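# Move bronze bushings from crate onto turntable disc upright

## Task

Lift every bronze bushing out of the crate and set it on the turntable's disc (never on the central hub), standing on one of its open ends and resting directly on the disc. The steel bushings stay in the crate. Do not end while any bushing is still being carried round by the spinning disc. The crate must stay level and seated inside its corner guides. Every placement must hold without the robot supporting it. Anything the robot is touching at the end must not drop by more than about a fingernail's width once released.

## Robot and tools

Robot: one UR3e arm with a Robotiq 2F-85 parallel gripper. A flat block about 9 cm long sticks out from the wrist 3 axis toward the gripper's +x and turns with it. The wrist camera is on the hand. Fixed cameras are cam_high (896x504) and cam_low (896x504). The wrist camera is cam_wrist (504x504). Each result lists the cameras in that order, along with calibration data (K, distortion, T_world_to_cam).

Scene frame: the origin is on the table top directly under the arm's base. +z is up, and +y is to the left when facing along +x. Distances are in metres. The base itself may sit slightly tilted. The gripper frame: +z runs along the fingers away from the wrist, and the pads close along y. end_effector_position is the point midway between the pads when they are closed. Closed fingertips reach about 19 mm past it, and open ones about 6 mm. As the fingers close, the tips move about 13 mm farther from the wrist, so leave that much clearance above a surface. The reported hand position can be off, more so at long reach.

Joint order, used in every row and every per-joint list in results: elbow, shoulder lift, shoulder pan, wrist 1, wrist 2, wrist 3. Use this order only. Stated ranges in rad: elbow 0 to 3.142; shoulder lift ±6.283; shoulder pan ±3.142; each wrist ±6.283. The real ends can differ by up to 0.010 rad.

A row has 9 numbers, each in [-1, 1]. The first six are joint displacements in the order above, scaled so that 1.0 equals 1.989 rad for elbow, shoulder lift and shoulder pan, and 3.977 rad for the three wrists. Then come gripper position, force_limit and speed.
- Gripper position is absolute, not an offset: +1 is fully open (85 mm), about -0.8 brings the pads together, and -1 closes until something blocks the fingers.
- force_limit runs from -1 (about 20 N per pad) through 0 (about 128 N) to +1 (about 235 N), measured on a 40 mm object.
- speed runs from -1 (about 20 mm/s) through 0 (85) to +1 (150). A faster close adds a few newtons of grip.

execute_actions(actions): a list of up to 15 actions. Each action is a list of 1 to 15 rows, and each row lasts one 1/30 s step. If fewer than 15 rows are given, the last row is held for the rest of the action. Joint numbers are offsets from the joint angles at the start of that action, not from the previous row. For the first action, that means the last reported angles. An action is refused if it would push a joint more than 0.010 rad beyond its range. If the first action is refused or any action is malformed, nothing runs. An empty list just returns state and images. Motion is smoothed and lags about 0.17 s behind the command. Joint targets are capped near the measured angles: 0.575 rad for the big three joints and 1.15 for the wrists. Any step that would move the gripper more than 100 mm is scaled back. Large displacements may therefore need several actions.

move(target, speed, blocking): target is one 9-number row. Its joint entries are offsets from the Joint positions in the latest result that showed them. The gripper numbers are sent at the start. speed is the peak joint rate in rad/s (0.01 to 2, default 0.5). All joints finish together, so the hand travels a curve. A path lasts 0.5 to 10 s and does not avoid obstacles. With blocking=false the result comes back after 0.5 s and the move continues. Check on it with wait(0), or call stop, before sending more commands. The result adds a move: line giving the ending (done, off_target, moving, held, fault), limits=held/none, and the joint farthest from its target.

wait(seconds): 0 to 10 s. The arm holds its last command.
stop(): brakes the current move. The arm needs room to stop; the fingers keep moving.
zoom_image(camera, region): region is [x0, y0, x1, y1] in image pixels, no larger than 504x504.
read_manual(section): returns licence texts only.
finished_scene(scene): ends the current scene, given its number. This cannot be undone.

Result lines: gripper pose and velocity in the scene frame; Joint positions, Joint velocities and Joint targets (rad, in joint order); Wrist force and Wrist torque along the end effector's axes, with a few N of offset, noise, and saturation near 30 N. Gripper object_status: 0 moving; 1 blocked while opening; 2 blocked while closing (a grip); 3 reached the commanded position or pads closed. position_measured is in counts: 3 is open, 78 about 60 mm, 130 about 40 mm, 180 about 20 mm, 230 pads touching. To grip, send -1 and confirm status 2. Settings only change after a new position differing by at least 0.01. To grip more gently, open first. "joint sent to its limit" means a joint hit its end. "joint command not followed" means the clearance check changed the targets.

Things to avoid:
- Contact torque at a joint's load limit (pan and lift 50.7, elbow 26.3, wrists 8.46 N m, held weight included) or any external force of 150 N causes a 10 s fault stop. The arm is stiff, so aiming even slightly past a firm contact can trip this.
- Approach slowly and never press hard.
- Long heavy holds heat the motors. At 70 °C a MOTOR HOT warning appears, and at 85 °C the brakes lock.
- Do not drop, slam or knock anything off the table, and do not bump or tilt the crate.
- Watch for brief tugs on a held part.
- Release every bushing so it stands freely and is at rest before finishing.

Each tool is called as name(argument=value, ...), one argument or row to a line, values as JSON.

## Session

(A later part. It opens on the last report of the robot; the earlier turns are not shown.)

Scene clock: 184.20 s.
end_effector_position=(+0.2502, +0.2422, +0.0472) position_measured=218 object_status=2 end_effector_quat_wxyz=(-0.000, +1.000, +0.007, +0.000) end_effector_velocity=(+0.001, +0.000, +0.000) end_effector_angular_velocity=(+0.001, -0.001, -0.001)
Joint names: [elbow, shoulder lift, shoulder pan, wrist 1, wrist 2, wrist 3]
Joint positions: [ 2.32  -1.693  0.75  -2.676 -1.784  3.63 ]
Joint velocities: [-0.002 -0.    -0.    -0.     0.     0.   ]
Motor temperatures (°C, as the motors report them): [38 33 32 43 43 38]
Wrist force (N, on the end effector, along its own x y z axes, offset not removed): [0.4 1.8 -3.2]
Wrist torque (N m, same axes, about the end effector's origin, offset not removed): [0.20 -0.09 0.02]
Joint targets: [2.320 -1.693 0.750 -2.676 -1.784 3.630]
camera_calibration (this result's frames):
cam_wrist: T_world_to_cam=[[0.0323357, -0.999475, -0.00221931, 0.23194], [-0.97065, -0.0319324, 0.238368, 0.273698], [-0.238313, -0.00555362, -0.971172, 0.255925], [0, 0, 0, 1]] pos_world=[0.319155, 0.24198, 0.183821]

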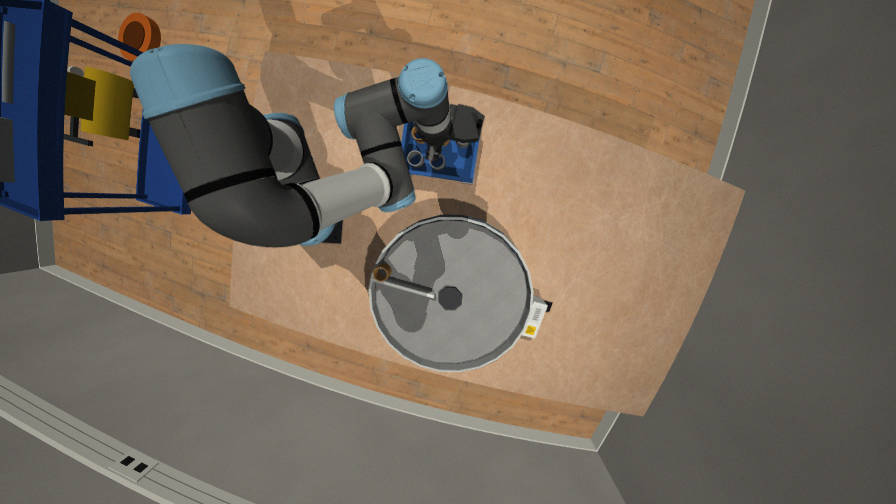

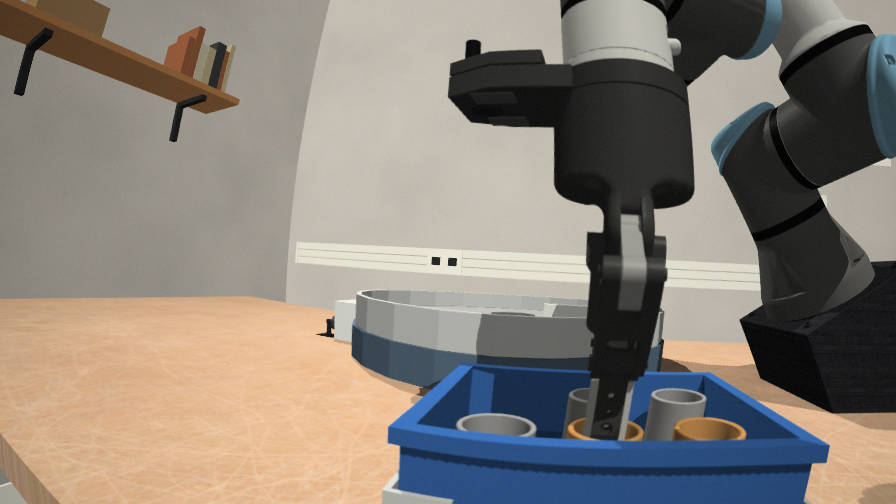

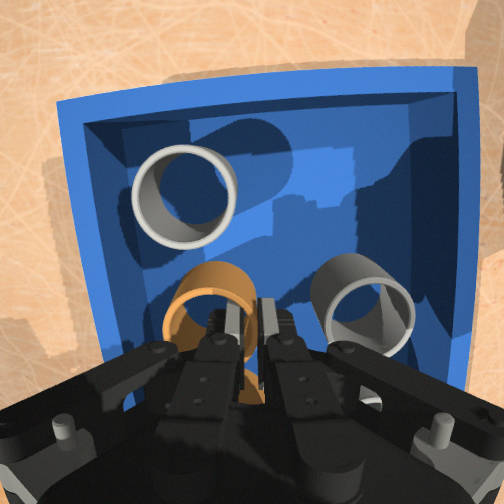

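move(
  target=[-0.0256,-0.0558,0.014,0.042,-0.0033,0,-1,-0.3,0],
  speed=0.25,
)

move(
  target=[-0.071,-0.0593,0.018,0.0674,-0.004,0,-1,-0.3,0],
  speed=0.5,
)

move(
  target=[-0.087,-0.0654,-0.1347,0.0654,0.0317,-0.05,-1,-0.3,0],
  speed=0.7,
)

move(
  target=[-0.1805,0.0473,-0.6008,0.1144,0.1345,0,-1,-0.3,0],
  speed=1.0,
)

move(
  target=[0.084,0.04,0.046,-0.071,-0.008,0,-1,-0.3,0],
  speed=0.4,
)

Scene clock: 196.63 s.
end_effector_position=(+0.2506, +0.2422, +0.0749) position_measured=218 object_status=2 end_effector_quat_wxyz=(-0.000, +1.000, +0.020, +0.001) end_effector_velocity=(+0.001, -0.000, +0.000) end_effector_angular_velocity=(+0.000, -0.001, -0.001)
Joint names: [elbow, shoulder lift, shoulder pan, wrist 1, wrist 2, wrist 3]
Joint positions: [ 2.269 -1.803  0.778 -2.509 -1.797  3.63 ]
Joint velocities: [-0.002 -0.002 -0.001  0.002  0.     0.   ]
Motor temperatures (°C, as the motors report them): [38 33 32 43 43 38]
Wrist force (N, on the end effector, along its own x y z axes, offset not removed): [0.6 1.0 0.8]
Wrist torque (N m, same axes, about the end effector's origin, offset not removed): [0.10 -0.12 -0.02]
Joint targets: [2.269 -1.804 0.778 -2.509 -1.797 3.630]
move: done; limits=none; farthest joint: the shoulder lift, 0.001 radians from its target (0.111 radians at the start)
camera_calibration (this result's frames):
cam_wrist: T_world_to_cam=[[0.0575633, -0.99834, -0.00201435, 0.225416], [-0.969653, -0.0563892, 0.237895, 0.273221], [-0.237614, -0.0117408, -0.971289, 0.284336], [0, 0, 0, 1]] pos_world=[0.319516, 0.243787, 0.211628]

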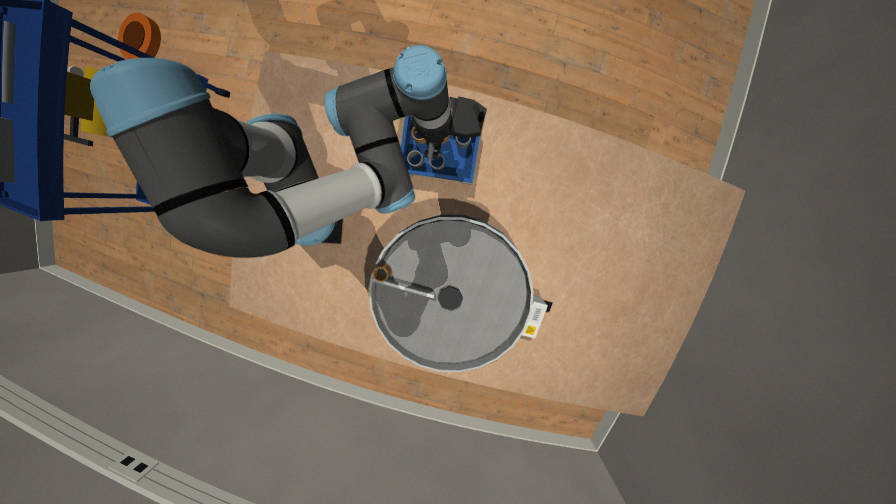

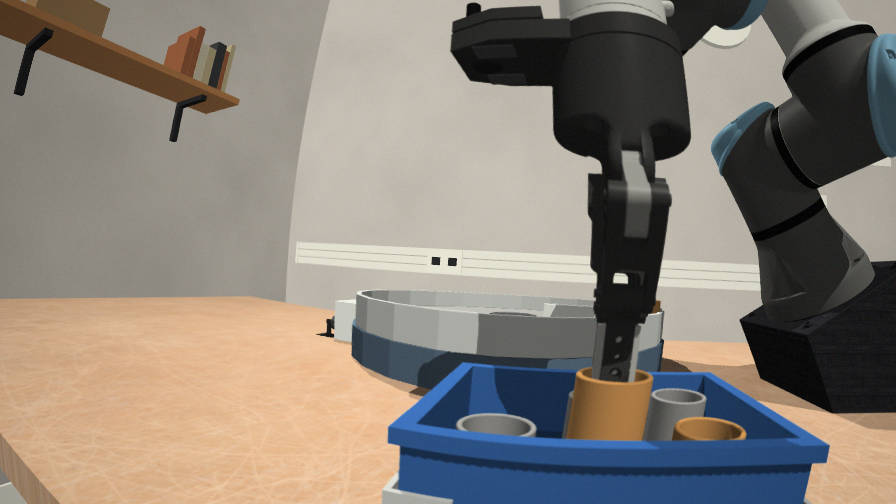

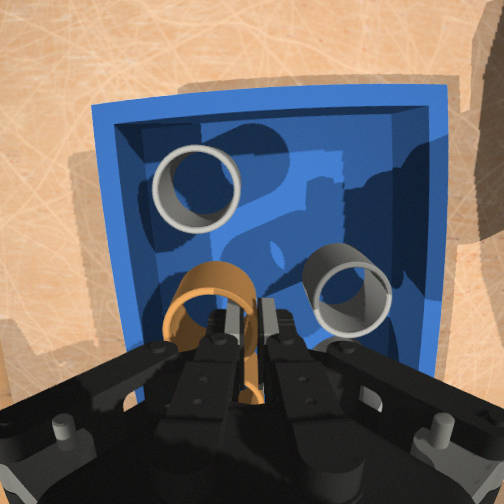

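Scene clock: 197.83 s.
end_effector_position=(+0.2581, +0.2431, +0.1200) position_measured=218 object_status=2 end_effector_quat_wxyz=(+0.000, +0.999, +0.036, -0.000) end_effector_velocity=(+0.000, -0.000, +0.000) end_effector_angular_velocity=(-0.001, +0.000, -0.001)
Joint names: [elbow, shoulder lift, shoulder pan, wrist 1, wrist 2, wrist 3]
Joint positions: [ 2.128 -1.921  0.814 -2.241 -1.813  3.63 ]
Joint velocities: [-0.001 -0.001 -0.001  0.002 -0.     0.   ]
Motor temperatures (°C, as the motors report them): [38 33 32 43 43 38]
Wrist force (N, on the end effector, along its own x y z axes, offset not removed): [0.2 1.8 1.4]
Wrist torque (N m, same axes, about the end effector's origin, offset not removed): [0.19 -0.06 -0.01]
Joint targets: [2.128 -1.921 0.814 -2.241 -1.813 3.630]
move: done; limits=none; farthest joint: the shoulder pan, 0.000 radians from its target (0.036 radians at the start)
camera_calibration (this result's frames):
cam_wrist: T_world_to_cam=[[0.0905851, -0.995887, -0.00163476, 0.216818], [-0.96696, -0.0883464, 0.239129, 0.276749], [-0.23829, -0.0200808, -0.970986, 0.332069], [0, 0, 0, 1]] pos_world=[0.327093, 0.247044, 0.25661]

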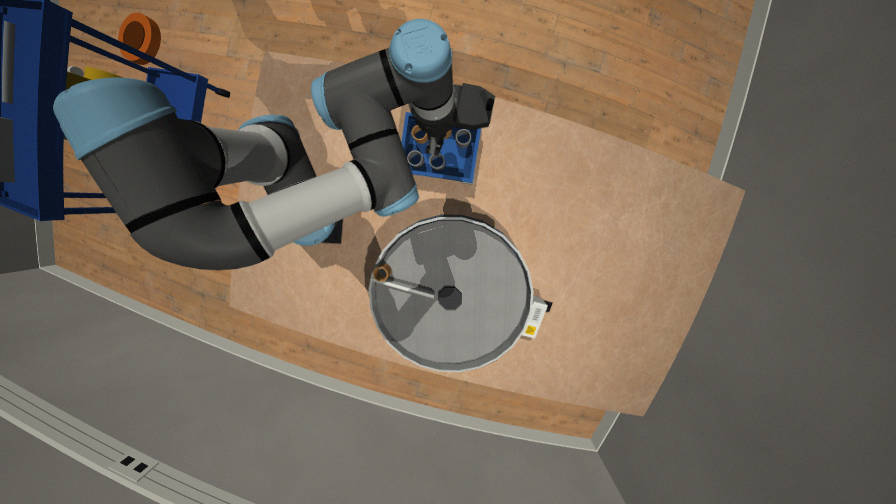

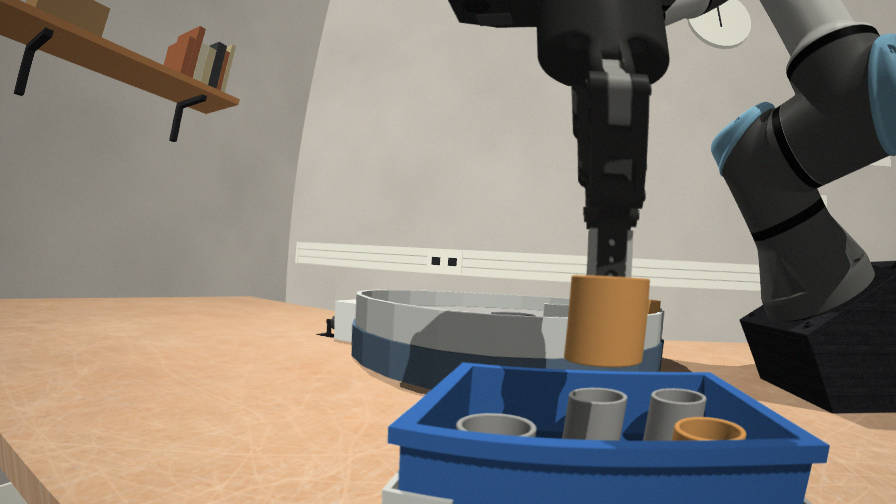

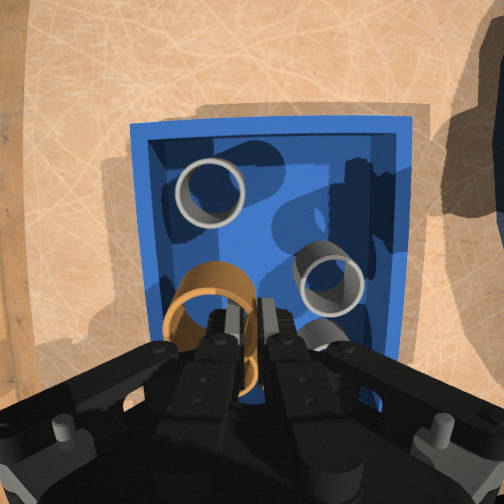

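Scene clock: 198.93 s.
end_effector_position=(+0.3122, +0.2054, +0.1547) position_measured=218 object_status=2 end_effector_quat_wxyz=(+0.000, +1.000, +0.015, -0.000) end_effector_velocity=(+0.000, -0.000, +0.000) end_effector_angular_velocity=(-0.000, -0.000, +0.000)
Joint names: [elbow, shoulder lift, shoulder pan, wrist 1, wrist 2, wrist 3]
Joint positions: [ 1.955 -2.051  0.546 -1.981 -1.687  3.432]
Joint velocities: [-0.002 -0.    -0.002  0.002  0.001 -0.002]
Motor temperatures (°C, as the motors report them): [38 33 32 43 43 38]
Wrist force (N, on the end effector, along its own x y z axes, offset not removed): [0.3 2.0 0.7]
Wrist torque (N m, same axes, about the end effector's origin, offset not removed): [0.24 -0.10 0.01]
Joint targets: [1.955 -2.051 0.546 -1.981 -1.687 3.432]
move: done; limits=none; farthest joint: the wrist 3, 0.001 radians from its target (0.199 radians at the start)
camera_calibration (this result's frames):
cam_wrist: T_world_to_cam=[[0.0489899, -0.998797, -0.00198792, 0.188021], [-0.969699, -0.0480394, 0.239532, 0.309866], [-0.239339, -0.00980694, -0.970887, 0.37611], [0, 0, 0, 1]] pos_world=[0.381283, 0.206369, 0.291311]

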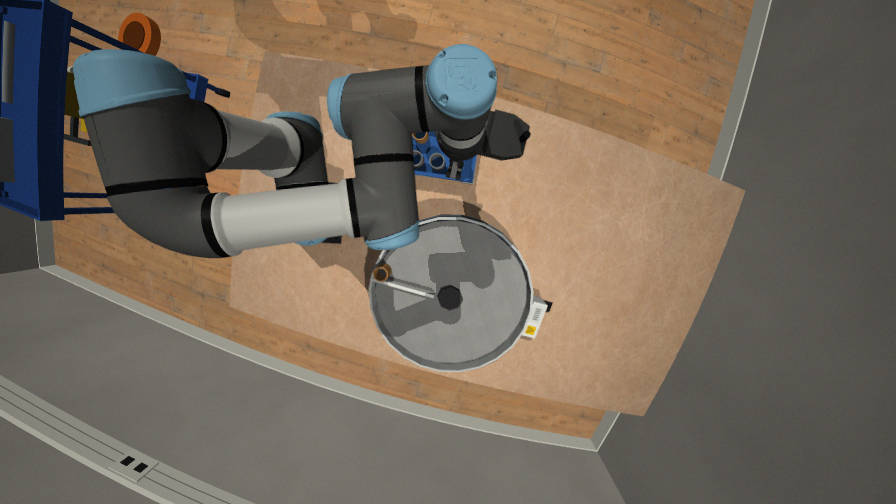

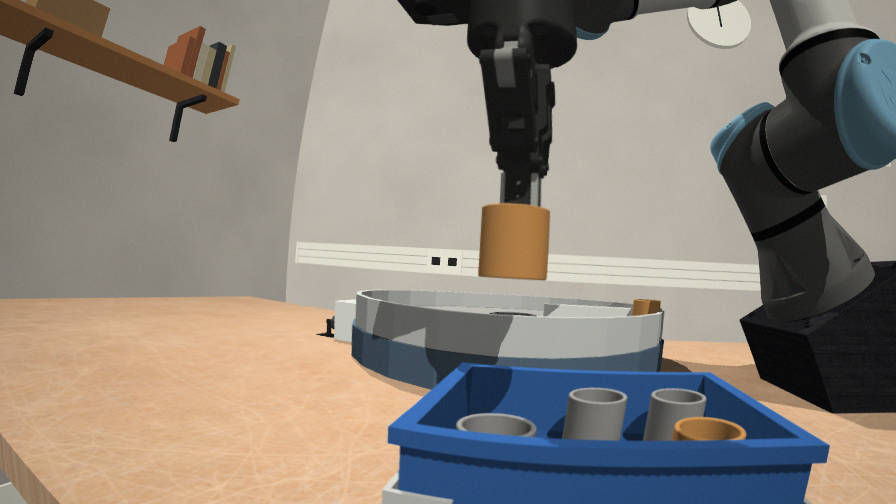

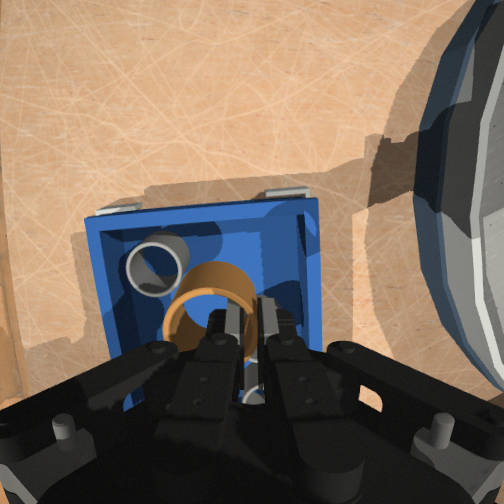

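Scene clock: 200.90 s.
end_effector_position=(+0.4314, -0.0296, +0.1596) position_measured=218 object_status=2 end_effector_quat_wxyz=(-0.000, +0.861, -0.508, -0.000) end_effector_velocity=(+0.000, -0.001, +0.000) end_effector_angular_velocity=(-0.001, -0.001, -0.002)
Joint names: [elbow, shoulder lift, shoulder pan, wrist 1, wrist 2, wrist 3]
Joint positions: [ 1.596 -1.957 -0.649 -1.526 -1.152  3.432]
Joint velocities: [-0.001 -0.    -0.003  0.001  0.001  0.   ]
Motor temperatures (°C, as the motors report them): [38 33 32 43 43 38]
Wrist force (N, on the end effector, along its own x y z axes, offset not removed): [0.6 1.0 1.1]
Wrist torque (N m, same axes, about the end effector's origin, offset not removed): [0.09 -0.13 0.01]
Joint targets: [1.596 -1.957 -0.649 -1.526 -1.152 3.432]
move: done; limits=none; farthest joint: the shoulder pan, 0.000 radians from its target (1.195 radians at the start)
camera_calibration (this result's frames):
cam_wrist: T_world_to_cam=[[-0.866296, -0.499527, -0.00209526, 0.357178], [-0.485378, 0.840753, 0.23988, 0.23039], [-0.118065, 0.208824, -0.9708, 0.361183], [0, 0, 0, 1]] pos_world=[0.463891, -0.0907053, 0.296119]

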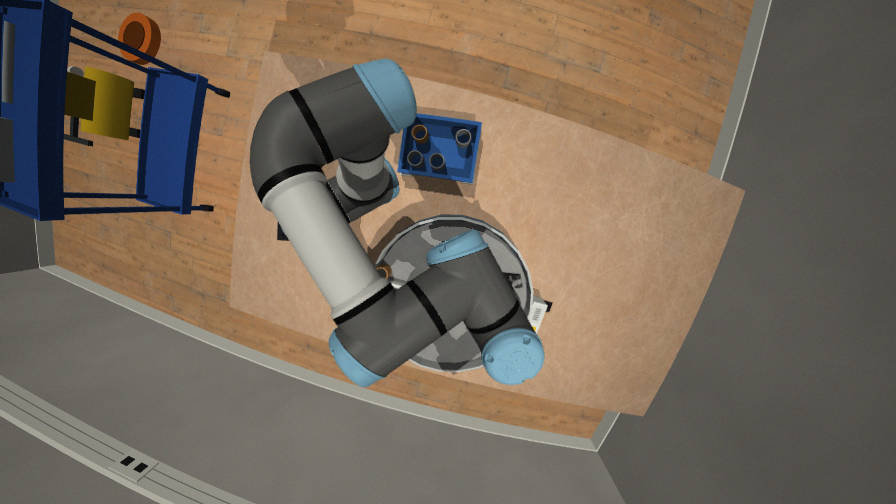

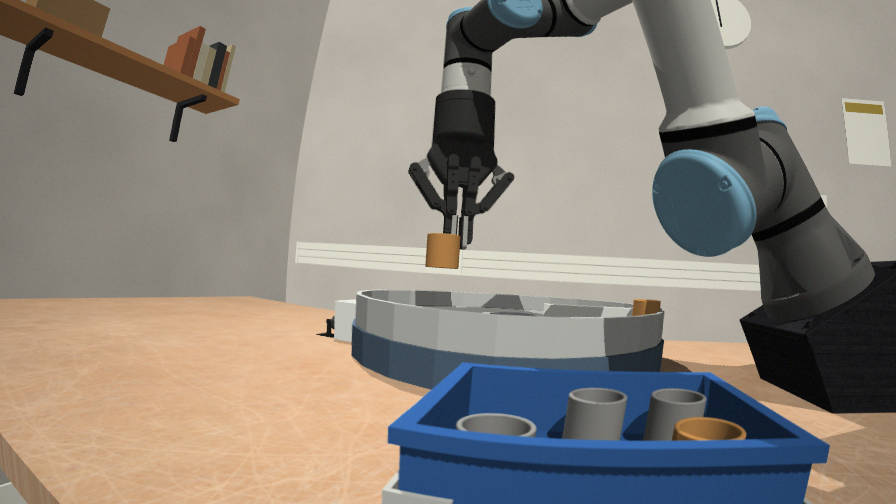

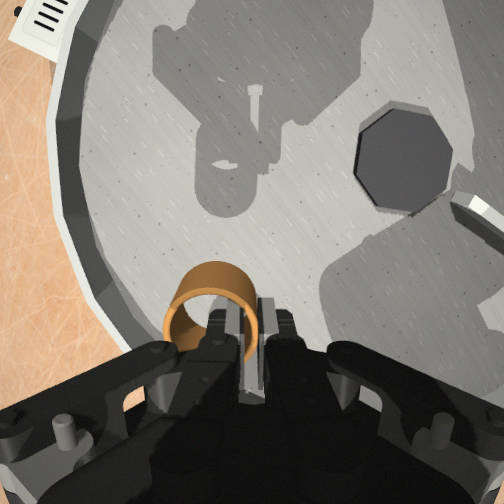

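Scene clock: 202.23 s.
end_effector_position=(+0.4327, -0.0321, +0.1110) position_measured=218 object_status=2 end_effector_quat_wxyz=(+0.000, +0.884, -0.467, -0.001) end_effector_velocity=(+0.000, +0.000, -0.000) end_effector_angular_velocity=(-0.000, -0.000, +0.001)
Joint names: [elbow, shoulder lift, shoulder pan, wrist 1, wrist 2, wrist 3]
Joint positions: [ 1.763 -1.878 -0.557 -1.809 -1.184  3.432]
Joint velocities: [ 0.     0.001  0.001 -0.002 -0.     0.   ]
Motor temperatures (°C, as the motors report them): [38 33 32 43 43 38]
Wrist force (N, on the end effector, along its own x y z axes, offset not removed): [0.0 1.1 0.4]
Wrist torque (N m, same axes, about the end effector's origin, offset not removed): [0.10 -0.02 0.02]
Joint targets: [1.763 -1.878 -0.557 -1.809 -1.184 3.432]
move: done; limits=none; farthest joint: the shoulder pan, 0.000 radians from its target (0.091 radians at the start)
camera_calibration (this result's frames):
cam_wrist: T_world_to_cam=[[-0.815909, -0.578181, -0.000262059, 0.33243], [-0.56128, 0.79195, 0.240374, 0.276003], [-0.138772, 0.196271, -0.97068, 0.323195], [0, 0, 0, 1]] pos_world=[0.470998, -0.0898095, 0.247462]

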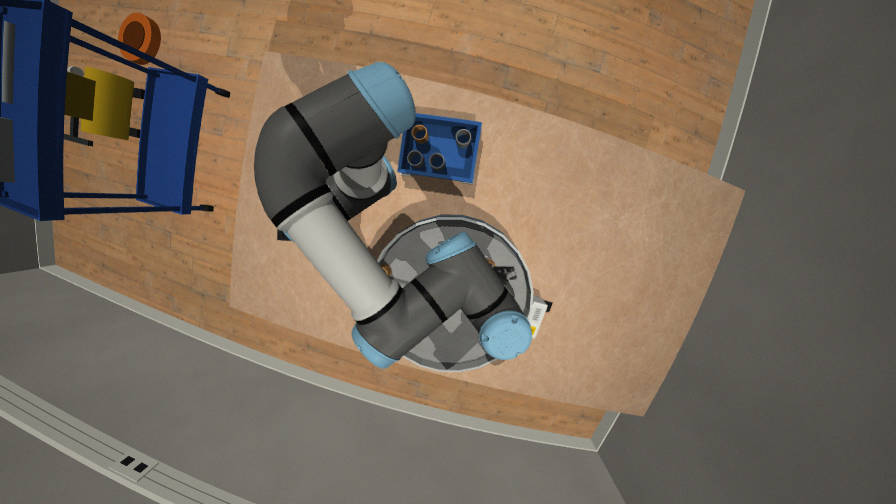

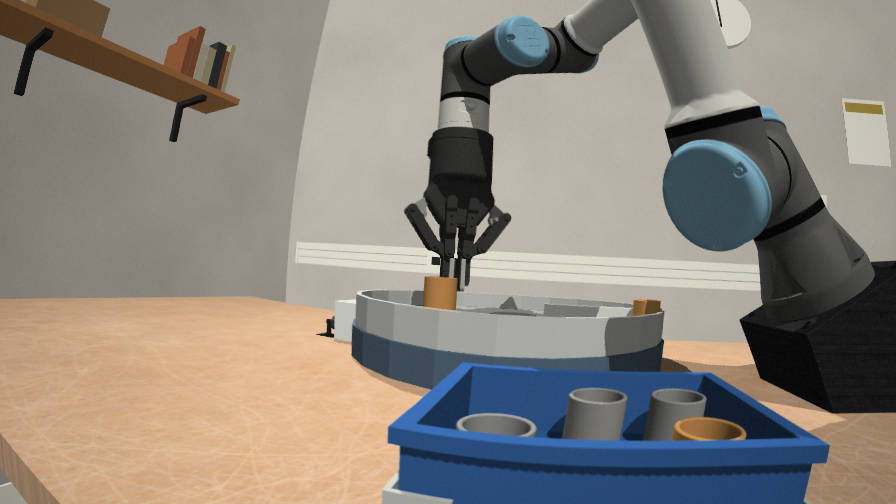

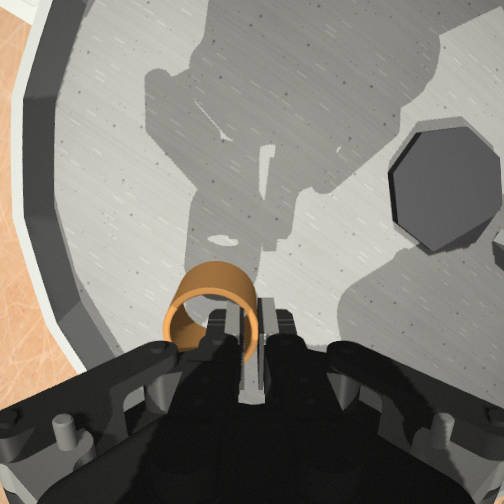

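move(
  target=[0.0256,0.0197,0.0128,-0.0229,-0.0026,0,-1,-0.3,0],
  speed=0.1,
)

Scene clock: 208.57 s.
end_effector_position=(+0.4308, -0.0328, +0.0924) position_measured=218 object_status=2 end_effector_quat_wxyz=(+0.000, +0.889, -0.457, -0.005) end_effector_velocity=(-0.000, +0.000, -0.001) end_effector_angular_velocity=(+0.001, +0.001, +0.001)
Joint names: [elbow, shoulder lift, shoulder pan, wrist 1, wrist 2, wrist 3]
Joint positions: [ 1.814 -1.839 -0.532 -1.899 -1.194  3.432]
Joint velocities: [ 0.001  0.003  0.001 -0.003 -0.     0.   ]
Motor temperatures (°C, as the motors report them): [38 33 32 43 43 38]
Wrist force (N, on the end effector, along its own x y z axes, offset not removed): [-5.8 4.8 -30.0]
Wrist torque (N m, same axes, about the end effector's origin, offset not removed): [0.22 -0.30 -0.10]
Joint targets: [1.814 -1.839 -0.532 -1.900 -1.194 3.432]
move: done; limits=none; farthest joint: the wrist 1, 0.001 radians from its target (0.091 radians at the start)
camera_calibration (this result's frames):
cam_wrist: T_world_to_cam=[[-0.802647, -0.596446, 0.0031751, 0.323793], [-0.577302, 0.778202, 0.247232, 0.285708], [-0.149932, 0.196607, -0.968951, 0.309736], [0, 0, 0, 1]] pos_world=[0.471271, -0.0901098, 0.228455]

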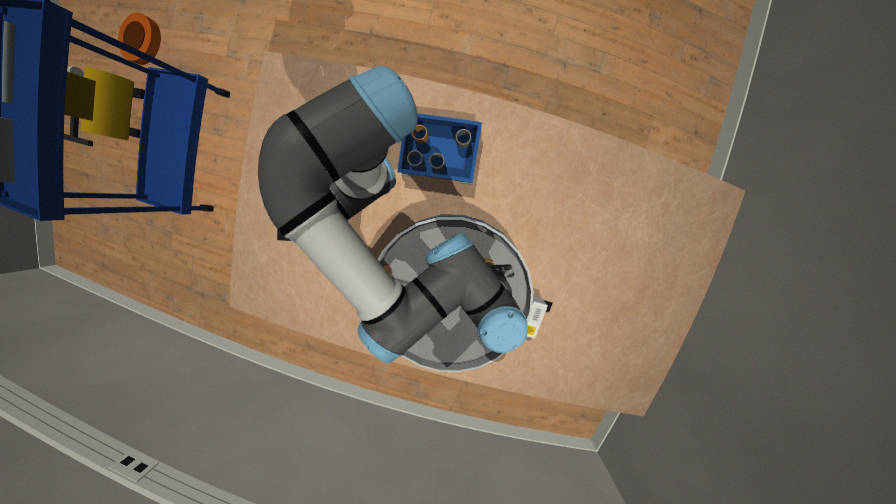

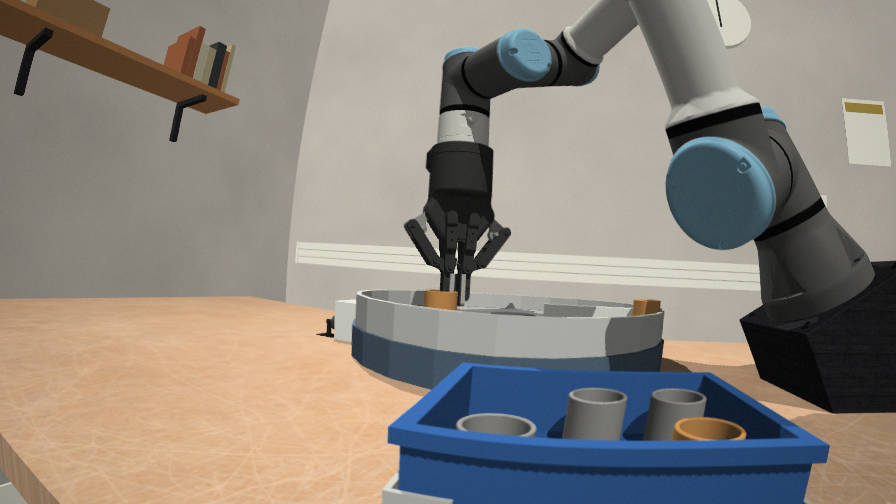

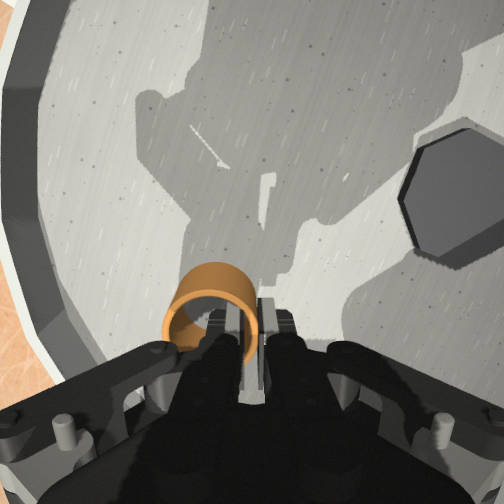

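execute_actions(
  actions=[
    [[-0.004,-0.003,-0.002,0.0036,0,0,-0.44,0,0]],
    [[0,0,0,0,0,0,-0.44,0,0]],
    [[-0.045,-0.027,-0.026,0.042,0.005,0,-0.44,0,0]],
    [[-0.0606,-0.0293,-0.0308,0.048,0.0056,0,-0.44,0,0]],
    [[0,0,0,0,0,0,-0.44,0,0]],
  ],
)

move(
  target=[0.18,-0.047,0.6,-0.114,-0.134,0,-0.44,0,0],
  speed=1.0,
)

Scene clock: 215.03 s.
end_effector_position=(+0.4317, -0.0300, +0.1587) position_measured=185 object_status=3 end_effector_quat_wxyz=(-0.000, +0.862, -0.507, -0.000) end_effector_velocity=(+0.000, -0.001, +0.000) end_effector_angular_velocity=(-0.001, -0.000, -0.001)
Joint names: [elbow, shoulder lift, shoulder pan, wrist 1, wrist 2, wrist 3]
Joint positions: [ 1.599 -1.955 -0.647 -1.532 -1.153  3.432]
Joint velocities: [-0.001  0.    -0.001 -0.    -0.    -0.   ]
Motor temperatures (°C, as the motors report them): [38 33 32 43 43 38]
Wrist force (N, on the end effector, along its own x y z axes, offset not removed): [1.2 1.3 0.1]
Wrist torque (N m, same axes, about the end effector's origin, offset not removed): [0.13 -0.24 -0.01]
Joint targets: [1.599 -1.955 -0.647 -1.532 -1.153 3.432]
camera_calibration (this result's frames):
cam_wrist: T_world_to_cam=[[-0.865443, -0.501002, -0.00220877, 0.356805], [-0.486888, 0.840006, 0.239437, 0.231787], [-0.118103, 0.208294, -0.970909, 0.360437], [0, 0, 0, 1]] pos_world=[0.464218, -0.091019, 0.295241]

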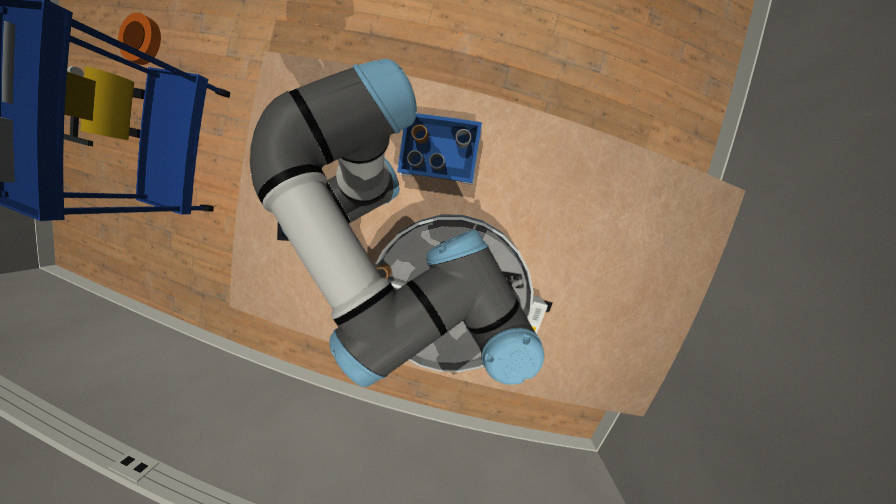

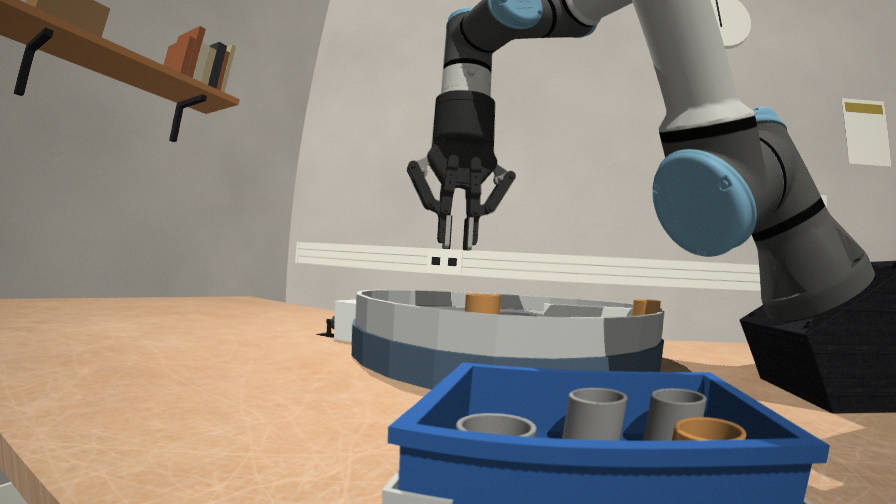

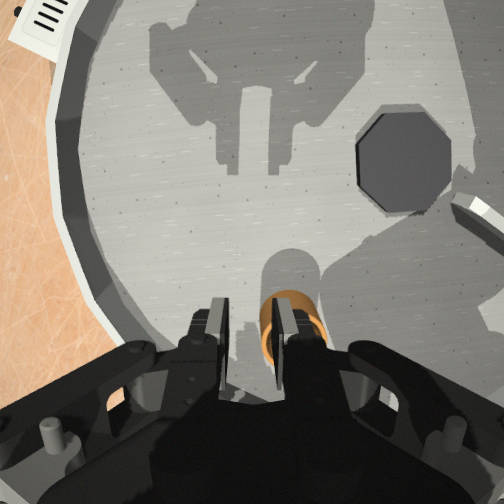

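Scene clock: 217.00 s.
end_effector_position=(+0.3122, +0.2059, +0.1538) position_measured=185 object_status=3 end_effector_quat_wxyz=(-0.001, +1.000, +0.015, -0.001) end_effector_velocity=(-0.001, +0.001, +0.000) end_effector_angular_velocity=(+0.001, -0.000, +0.003)
Joint names: [elbow, shoulder lift, shoulder pan, wrist 1, wrist 2, wrist 3]
Joint positions: [ 1.957 -2.049  0.546 -1.986 -1.686  3.432]
Joint velocities: [ 0.001 -0.     0.004 -0.001 -0.001 -0.   ]
Motor temperatures (°C, as the motors report them): [38 33 32 43 43 38]
Wrist force (N, on the end effector, along its own x y z axes, offset not removed): [0.8 1.7 0.7]
Wrist torque (N m, same axes, about the end effector's origin, offset not removed): [0.21 -0.14 0.00]
Joint targets: [1.957 -2.049 0.546 -1.986 -1.686 3.432]
move: done; limits=none; farthest joint: the shoulder pan, 0.000 radians from its target (1.193 radians at the start)
camera_calibration (this result's frames):
cam_wrist: T_world_to_cam=[[0.0488637, -0.9988, -0.00336228, 0.188778], [-0.969576, -0.0482419, 0.23999, 0.310128], [-0.239865, -0.00846684, -0.970769, 0.375107], [0, 0, 0, 1]] pos_world=[0.381443, 0.206688, 0.29035]

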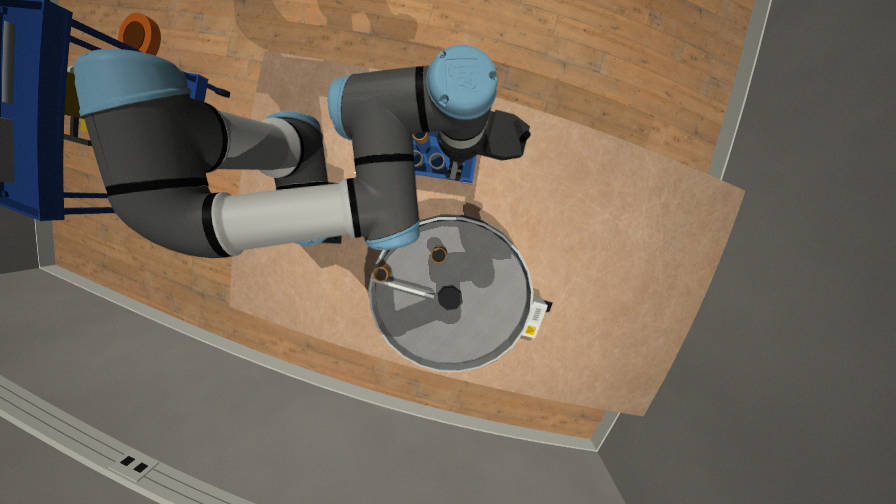

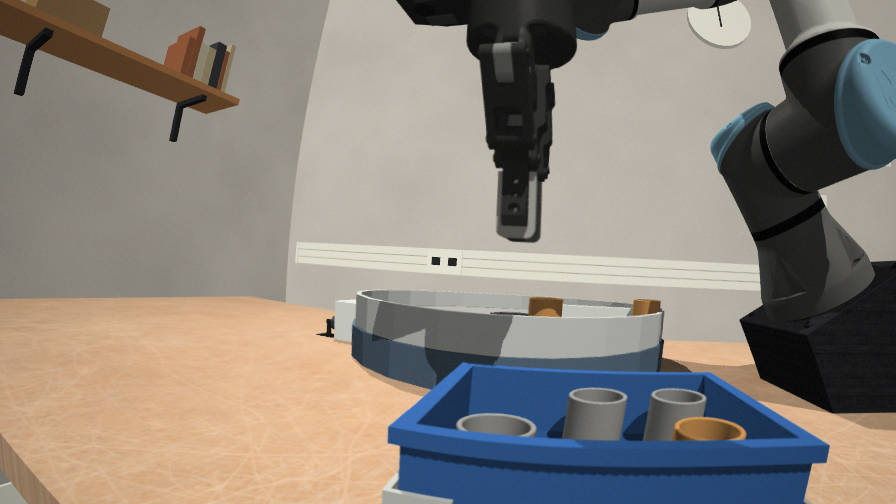

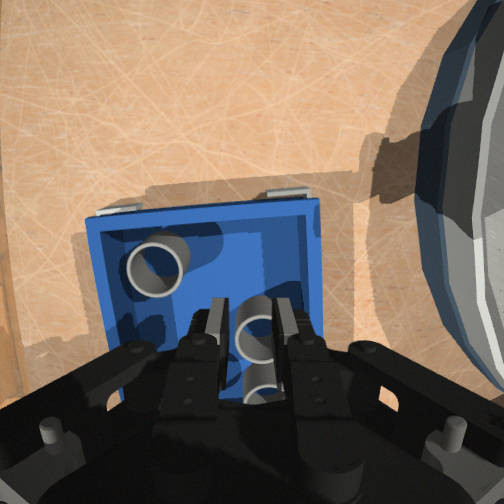

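move(
  target=[0.1875,0.0065,0.212,-0.0765,-0.0485,0.098,-0.44,0,0],
  speed=0.7,
)

Scene clock: 226.73 s.
end_effector_position=(+0.1939, +0.2332, +0.1202) position_measured=185 object_status=3 end_effector_quat_wxyz=(-0.000, +1.000, +0.013, -0.000) end_effector_velocity=(-0.000, +0.000, +0.000) end_effector_angular_velocity=(+0.001, -0.001, +0.000)
Joint names: [elbow, shoulder lift, shoulder pan, wrist 1, wrist 2, wrist 3]
Joint positions: [ 2.329 -2.036  0.967 -2.29  -1.878  3.821]
Joint velocities: [ 0.001 -0.     0.002 -0.001 -0.001  0.002]
Motor temperatures (°C, as the motors report them): [38 33 32 43 43 38]
Wrist force (N, on the end effector, along its own x y z axes, offset not removed): [0.5 1.3 0.6]
Wrist torque (N m, same axes, about the end effector's origin, offset not removed): [0.15 -0.08 -0.01]
Joint targets: [2.330 -2.036 0.967 -2.290 -1.879 3.822]
move: done; limits=none; farthest joint: the shoulder pan, 0.000 radians from its target (0.422 radians at the start)
camera_calibration (this result's frames):
cam_wrist: T_world_to_cam=[[0.0437083, -0.999041, -0.00264929, 0.222682], [-0.970025, -0.0430731, 0.239157, 0.20372], [-0.239041, -0.00788326, -0.970977, 0.314075], [0, 0, 0, 1]] pos_world=[0.262957, 0.233719, 0.256828]

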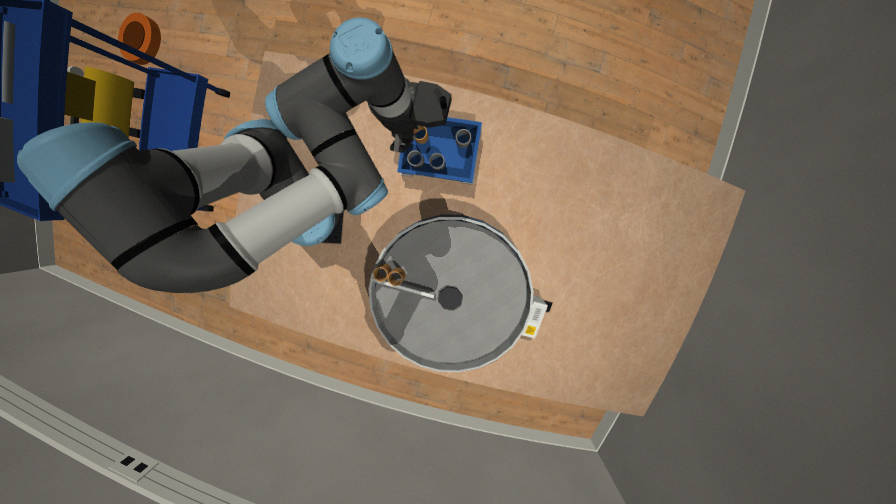

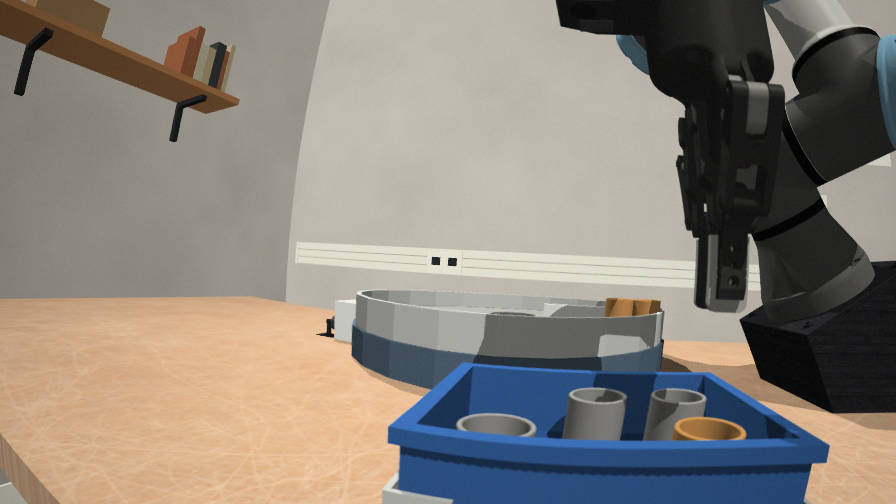

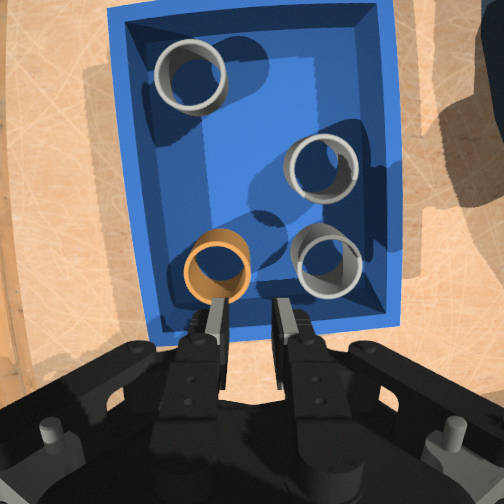

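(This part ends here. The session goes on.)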